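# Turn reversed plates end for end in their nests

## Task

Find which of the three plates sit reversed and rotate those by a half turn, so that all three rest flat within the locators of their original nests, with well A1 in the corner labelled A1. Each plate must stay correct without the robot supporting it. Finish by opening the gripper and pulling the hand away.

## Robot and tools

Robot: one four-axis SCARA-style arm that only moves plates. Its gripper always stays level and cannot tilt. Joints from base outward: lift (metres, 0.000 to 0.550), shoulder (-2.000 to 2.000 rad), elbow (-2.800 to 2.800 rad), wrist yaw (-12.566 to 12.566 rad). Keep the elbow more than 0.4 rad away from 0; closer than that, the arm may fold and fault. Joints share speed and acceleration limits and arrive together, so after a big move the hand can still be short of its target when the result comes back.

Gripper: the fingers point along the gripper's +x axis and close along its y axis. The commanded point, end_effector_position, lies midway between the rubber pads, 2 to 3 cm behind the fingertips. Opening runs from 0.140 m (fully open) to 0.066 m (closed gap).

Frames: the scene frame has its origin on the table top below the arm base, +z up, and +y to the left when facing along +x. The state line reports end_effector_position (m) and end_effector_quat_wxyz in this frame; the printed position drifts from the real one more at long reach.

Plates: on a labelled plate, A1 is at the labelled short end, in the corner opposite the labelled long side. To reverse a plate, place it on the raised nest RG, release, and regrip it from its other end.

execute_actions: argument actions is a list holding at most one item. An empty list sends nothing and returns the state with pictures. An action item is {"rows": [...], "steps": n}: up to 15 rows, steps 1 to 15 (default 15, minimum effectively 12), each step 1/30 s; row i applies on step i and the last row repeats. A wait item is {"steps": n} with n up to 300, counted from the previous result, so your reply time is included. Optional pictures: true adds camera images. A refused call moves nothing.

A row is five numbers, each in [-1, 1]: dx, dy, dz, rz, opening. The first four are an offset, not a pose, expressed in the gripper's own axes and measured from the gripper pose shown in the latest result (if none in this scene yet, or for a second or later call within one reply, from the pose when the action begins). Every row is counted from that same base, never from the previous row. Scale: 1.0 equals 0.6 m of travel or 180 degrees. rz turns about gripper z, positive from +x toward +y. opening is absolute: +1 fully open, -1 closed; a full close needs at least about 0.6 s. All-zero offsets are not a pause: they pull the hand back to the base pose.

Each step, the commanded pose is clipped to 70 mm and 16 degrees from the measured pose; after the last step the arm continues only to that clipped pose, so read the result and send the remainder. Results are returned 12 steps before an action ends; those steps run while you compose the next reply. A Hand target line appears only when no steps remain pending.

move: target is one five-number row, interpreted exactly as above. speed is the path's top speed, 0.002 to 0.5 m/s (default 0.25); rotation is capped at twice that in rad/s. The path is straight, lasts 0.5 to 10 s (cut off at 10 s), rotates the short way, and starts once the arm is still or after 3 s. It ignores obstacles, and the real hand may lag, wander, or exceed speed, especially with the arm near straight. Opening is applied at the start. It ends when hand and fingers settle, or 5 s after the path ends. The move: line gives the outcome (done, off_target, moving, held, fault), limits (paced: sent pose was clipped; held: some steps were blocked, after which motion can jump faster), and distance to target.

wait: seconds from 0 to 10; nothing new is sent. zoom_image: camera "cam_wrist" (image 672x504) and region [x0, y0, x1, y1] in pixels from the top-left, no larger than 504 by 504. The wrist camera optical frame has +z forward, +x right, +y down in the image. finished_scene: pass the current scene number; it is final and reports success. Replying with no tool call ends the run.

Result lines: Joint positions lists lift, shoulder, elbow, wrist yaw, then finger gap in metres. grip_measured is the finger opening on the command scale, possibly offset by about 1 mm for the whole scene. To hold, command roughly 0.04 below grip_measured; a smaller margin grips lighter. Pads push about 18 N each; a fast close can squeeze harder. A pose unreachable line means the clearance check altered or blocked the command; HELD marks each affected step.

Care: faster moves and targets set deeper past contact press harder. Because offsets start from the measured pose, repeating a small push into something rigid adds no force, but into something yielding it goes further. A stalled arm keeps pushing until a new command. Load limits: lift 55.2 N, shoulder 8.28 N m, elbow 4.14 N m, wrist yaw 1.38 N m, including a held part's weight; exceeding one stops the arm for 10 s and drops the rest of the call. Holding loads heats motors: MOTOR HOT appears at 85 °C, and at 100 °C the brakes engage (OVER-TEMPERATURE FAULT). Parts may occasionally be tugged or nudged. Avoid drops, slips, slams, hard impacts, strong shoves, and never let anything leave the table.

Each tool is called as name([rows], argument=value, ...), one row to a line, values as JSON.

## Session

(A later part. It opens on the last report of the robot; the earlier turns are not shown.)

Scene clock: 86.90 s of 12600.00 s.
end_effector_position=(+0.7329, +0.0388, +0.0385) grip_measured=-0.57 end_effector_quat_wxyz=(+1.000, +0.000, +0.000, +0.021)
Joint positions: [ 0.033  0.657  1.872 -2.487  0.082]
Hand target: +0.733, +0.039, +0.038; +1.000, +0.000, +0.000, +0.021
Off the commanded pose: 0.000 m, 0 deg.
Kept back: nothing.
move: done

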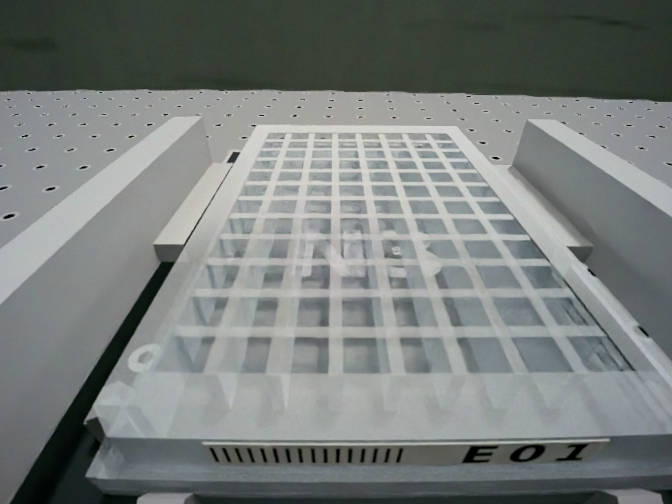

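move(target=[0, 0, -0.0033, 0, -0.62], speed=0.008)

Scene clock: 87.83 s of 12600.00 s.
end_effector_position=(+0.7329, +0.0388, +0.0365) grip_measured=-0.57 end_effector_quat_wxyz=(+1.000, +0.000, +0.000, +0.021)
Joint positions: [ 0.032  0.657  1.872 -2.487  0.082]
Hand target: +0.733, +0.039, +0.037; +1.000, +0.000, +0.000, +0.021
Off the commanded pose: 0.000 m, 0 deg.
Kept back: nothing.
move: done

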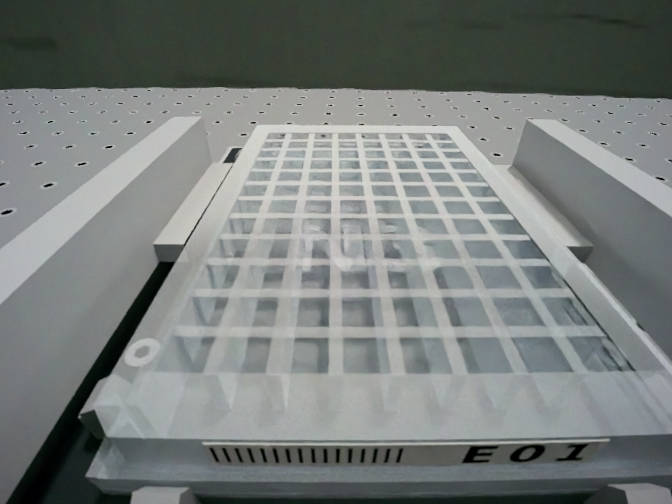

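move(target=[0, 0, -0.0022, 0, -0.62], speed=0.005)

Scene clock: 88.83 s of 12600.00 s.
end_effector_position=(+0.7329, +0.0388, +0.0353) grip_measured=-0.57 end_effector_quat_wxyz=(+1.000, +0.000, +0.000, +0.021)
Joint positions: [ 0.03   0.657  1.872 -2.487  0.082]
Hand target: +0.733, +0.039, +0.035; +1.000, +0.000, +0.000, +0.021
Off the commanded pose: 0.000 m, 0 deg.
Kept back: nothing.
move: done

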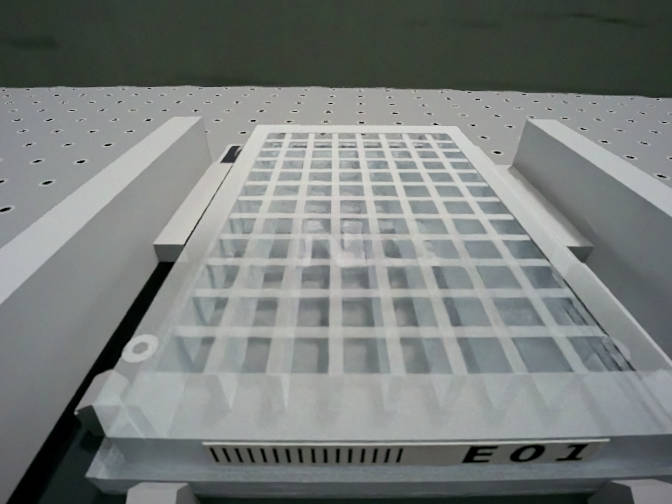

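Seated height reached. Release.

move(target=[0, 0, 0, 0, 1.0], speed=0.01)

Scene clock: 90.00 s of 12600.00 s.
end_effector_position=(+0.7329, +0.0388, +0.0353) grip_measured=+1.00 end_effector_quat_wxyz=(+1.000, +0.000, +0.000, +0.021)
Joint positions: [ 0.03   0.657  1.872 -2.487  0.14 ]
Hand target: +0.733, +0.039, +0.035; +1.000, +0.000, +0.000, +0.021
Off the commanded pose: 0.000 m, 0 deg.
Kept back: nothing.
move: done

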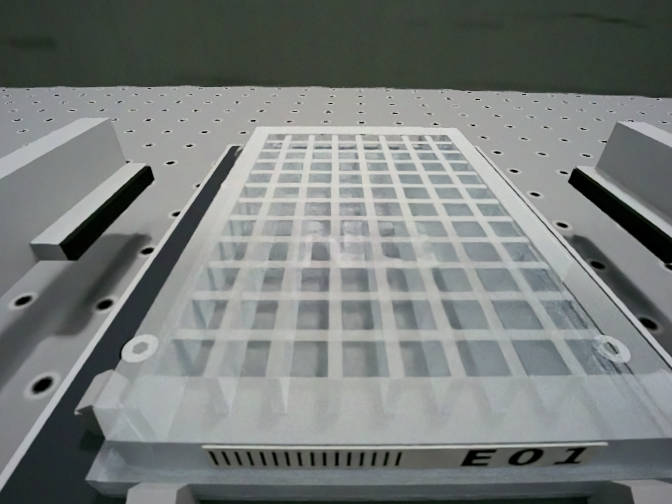

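move(target=[-0.18, 0, 0.2, 0, 1.0], speed=0.15)

Scene clock: 91.63 s of 12600.00 s.
end_effector_position=(+0.6249, +0.0341, +0.1553) grip_measured=+1.00 end_effector_quat_wxyz=(+1.000, +0.000, +0.000, +0.021)
Joint positions: [ 0.15   0.921  1.276 -2.155  0.14 ]
Hand target: +0.625, +0.034, +0.155; +1.000, +0.000, +0.000, +0.021
Off the commanded pose: 0.000 m, 0 deg.
Kept back: nothing.
move: done

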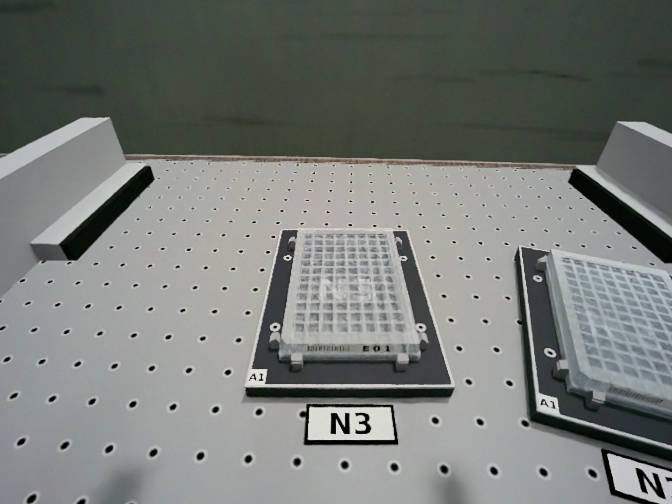

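zoom_image(camera="cam_wrist", region=[230, 210, 470, 410])

Region (230, 210, 470, 410) of cam_wrist's 672x504 image, scaled by 2.100, with more detail than that image has.

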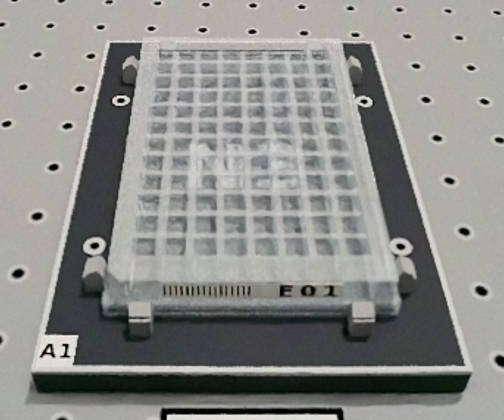

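move(target=[-0.13675, -0.47452, 0, -0.19561, 1.0], speed=0.25)

Scene clock: 94.20 s of 12600.00 s.
end_effector_position=(+0.5549, -0.2538, +0.1553) grip_measured=+1.00 end_effector_quat_wxyz=(+0.959, +0.000, +0.000, -0.283)
Joint positions: [ 0.15   0.223  1.303 -2.099  0.14 ]
Hand target: +0.555, -0.254, +0.155; +0.959, +0.000, +0.000, -0.283
Off the commanded pose: 0.000 m, 0 deg.
Kept back: nothing.
move: done

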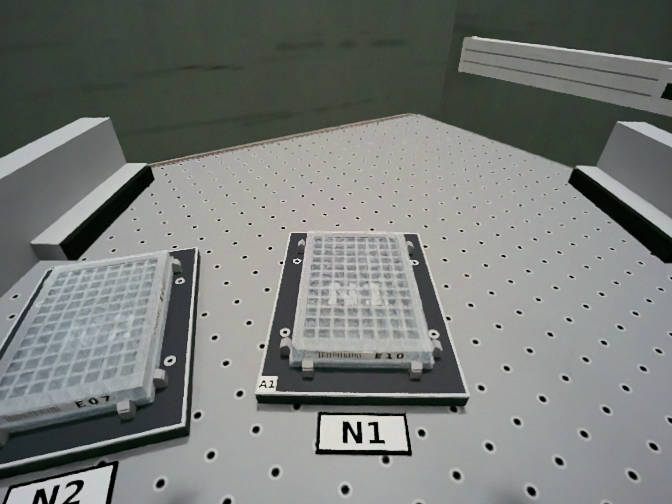

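zoom_image(camera="cam_wrist", region=[240, 215, 480, 415])

Region (240, 215, 480, 415) of cam_wrist's 672x504 image, scaled by 2.100, with more detail than that image has.

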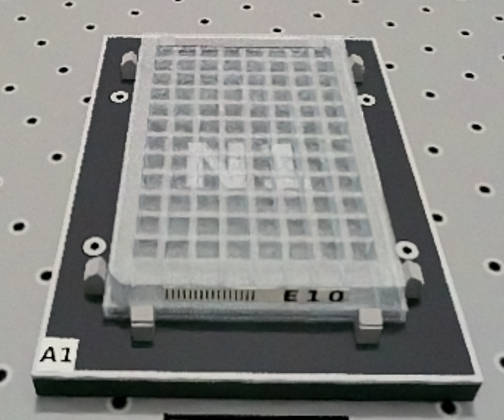

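move(target=[-0.05, 0, 0.2, 0, 1.0], speed=0.2)

Scene clock: 95.97 s of 12600.00 s.
end_effector_position=(+0.5295, -0.2377, +0.2753) grip_measured=+1.00 end_effector_quat_wxyz=(+0.959, +0.000, +0.000, -0.283)
Joint positions: [ 0.27   0.276  1.16  -2.009  0.14 ]
Hand target: +0.530, -0.238, +0.275; +0.959, +0.000, +0.000, -0.283
Off the commanded pose: 0.000 m, 0 deg.
Kept back: nothing.
move: done

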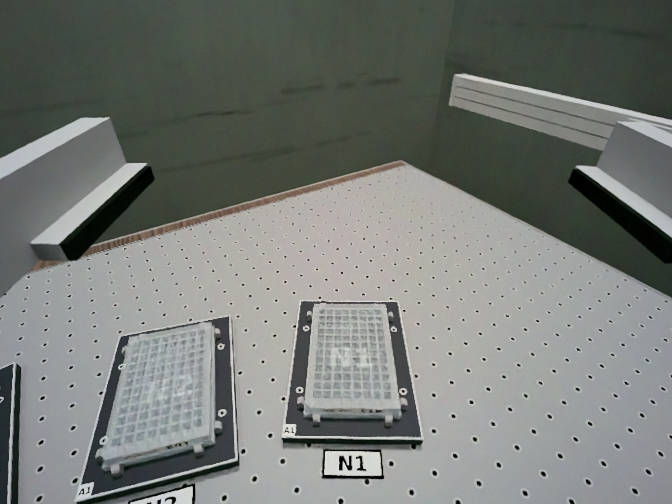

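Everything is in place and the gripper is clear of the plates, so I'm ending scene 2.

finished_scene(scene=2)

The scene is finished: the task was done.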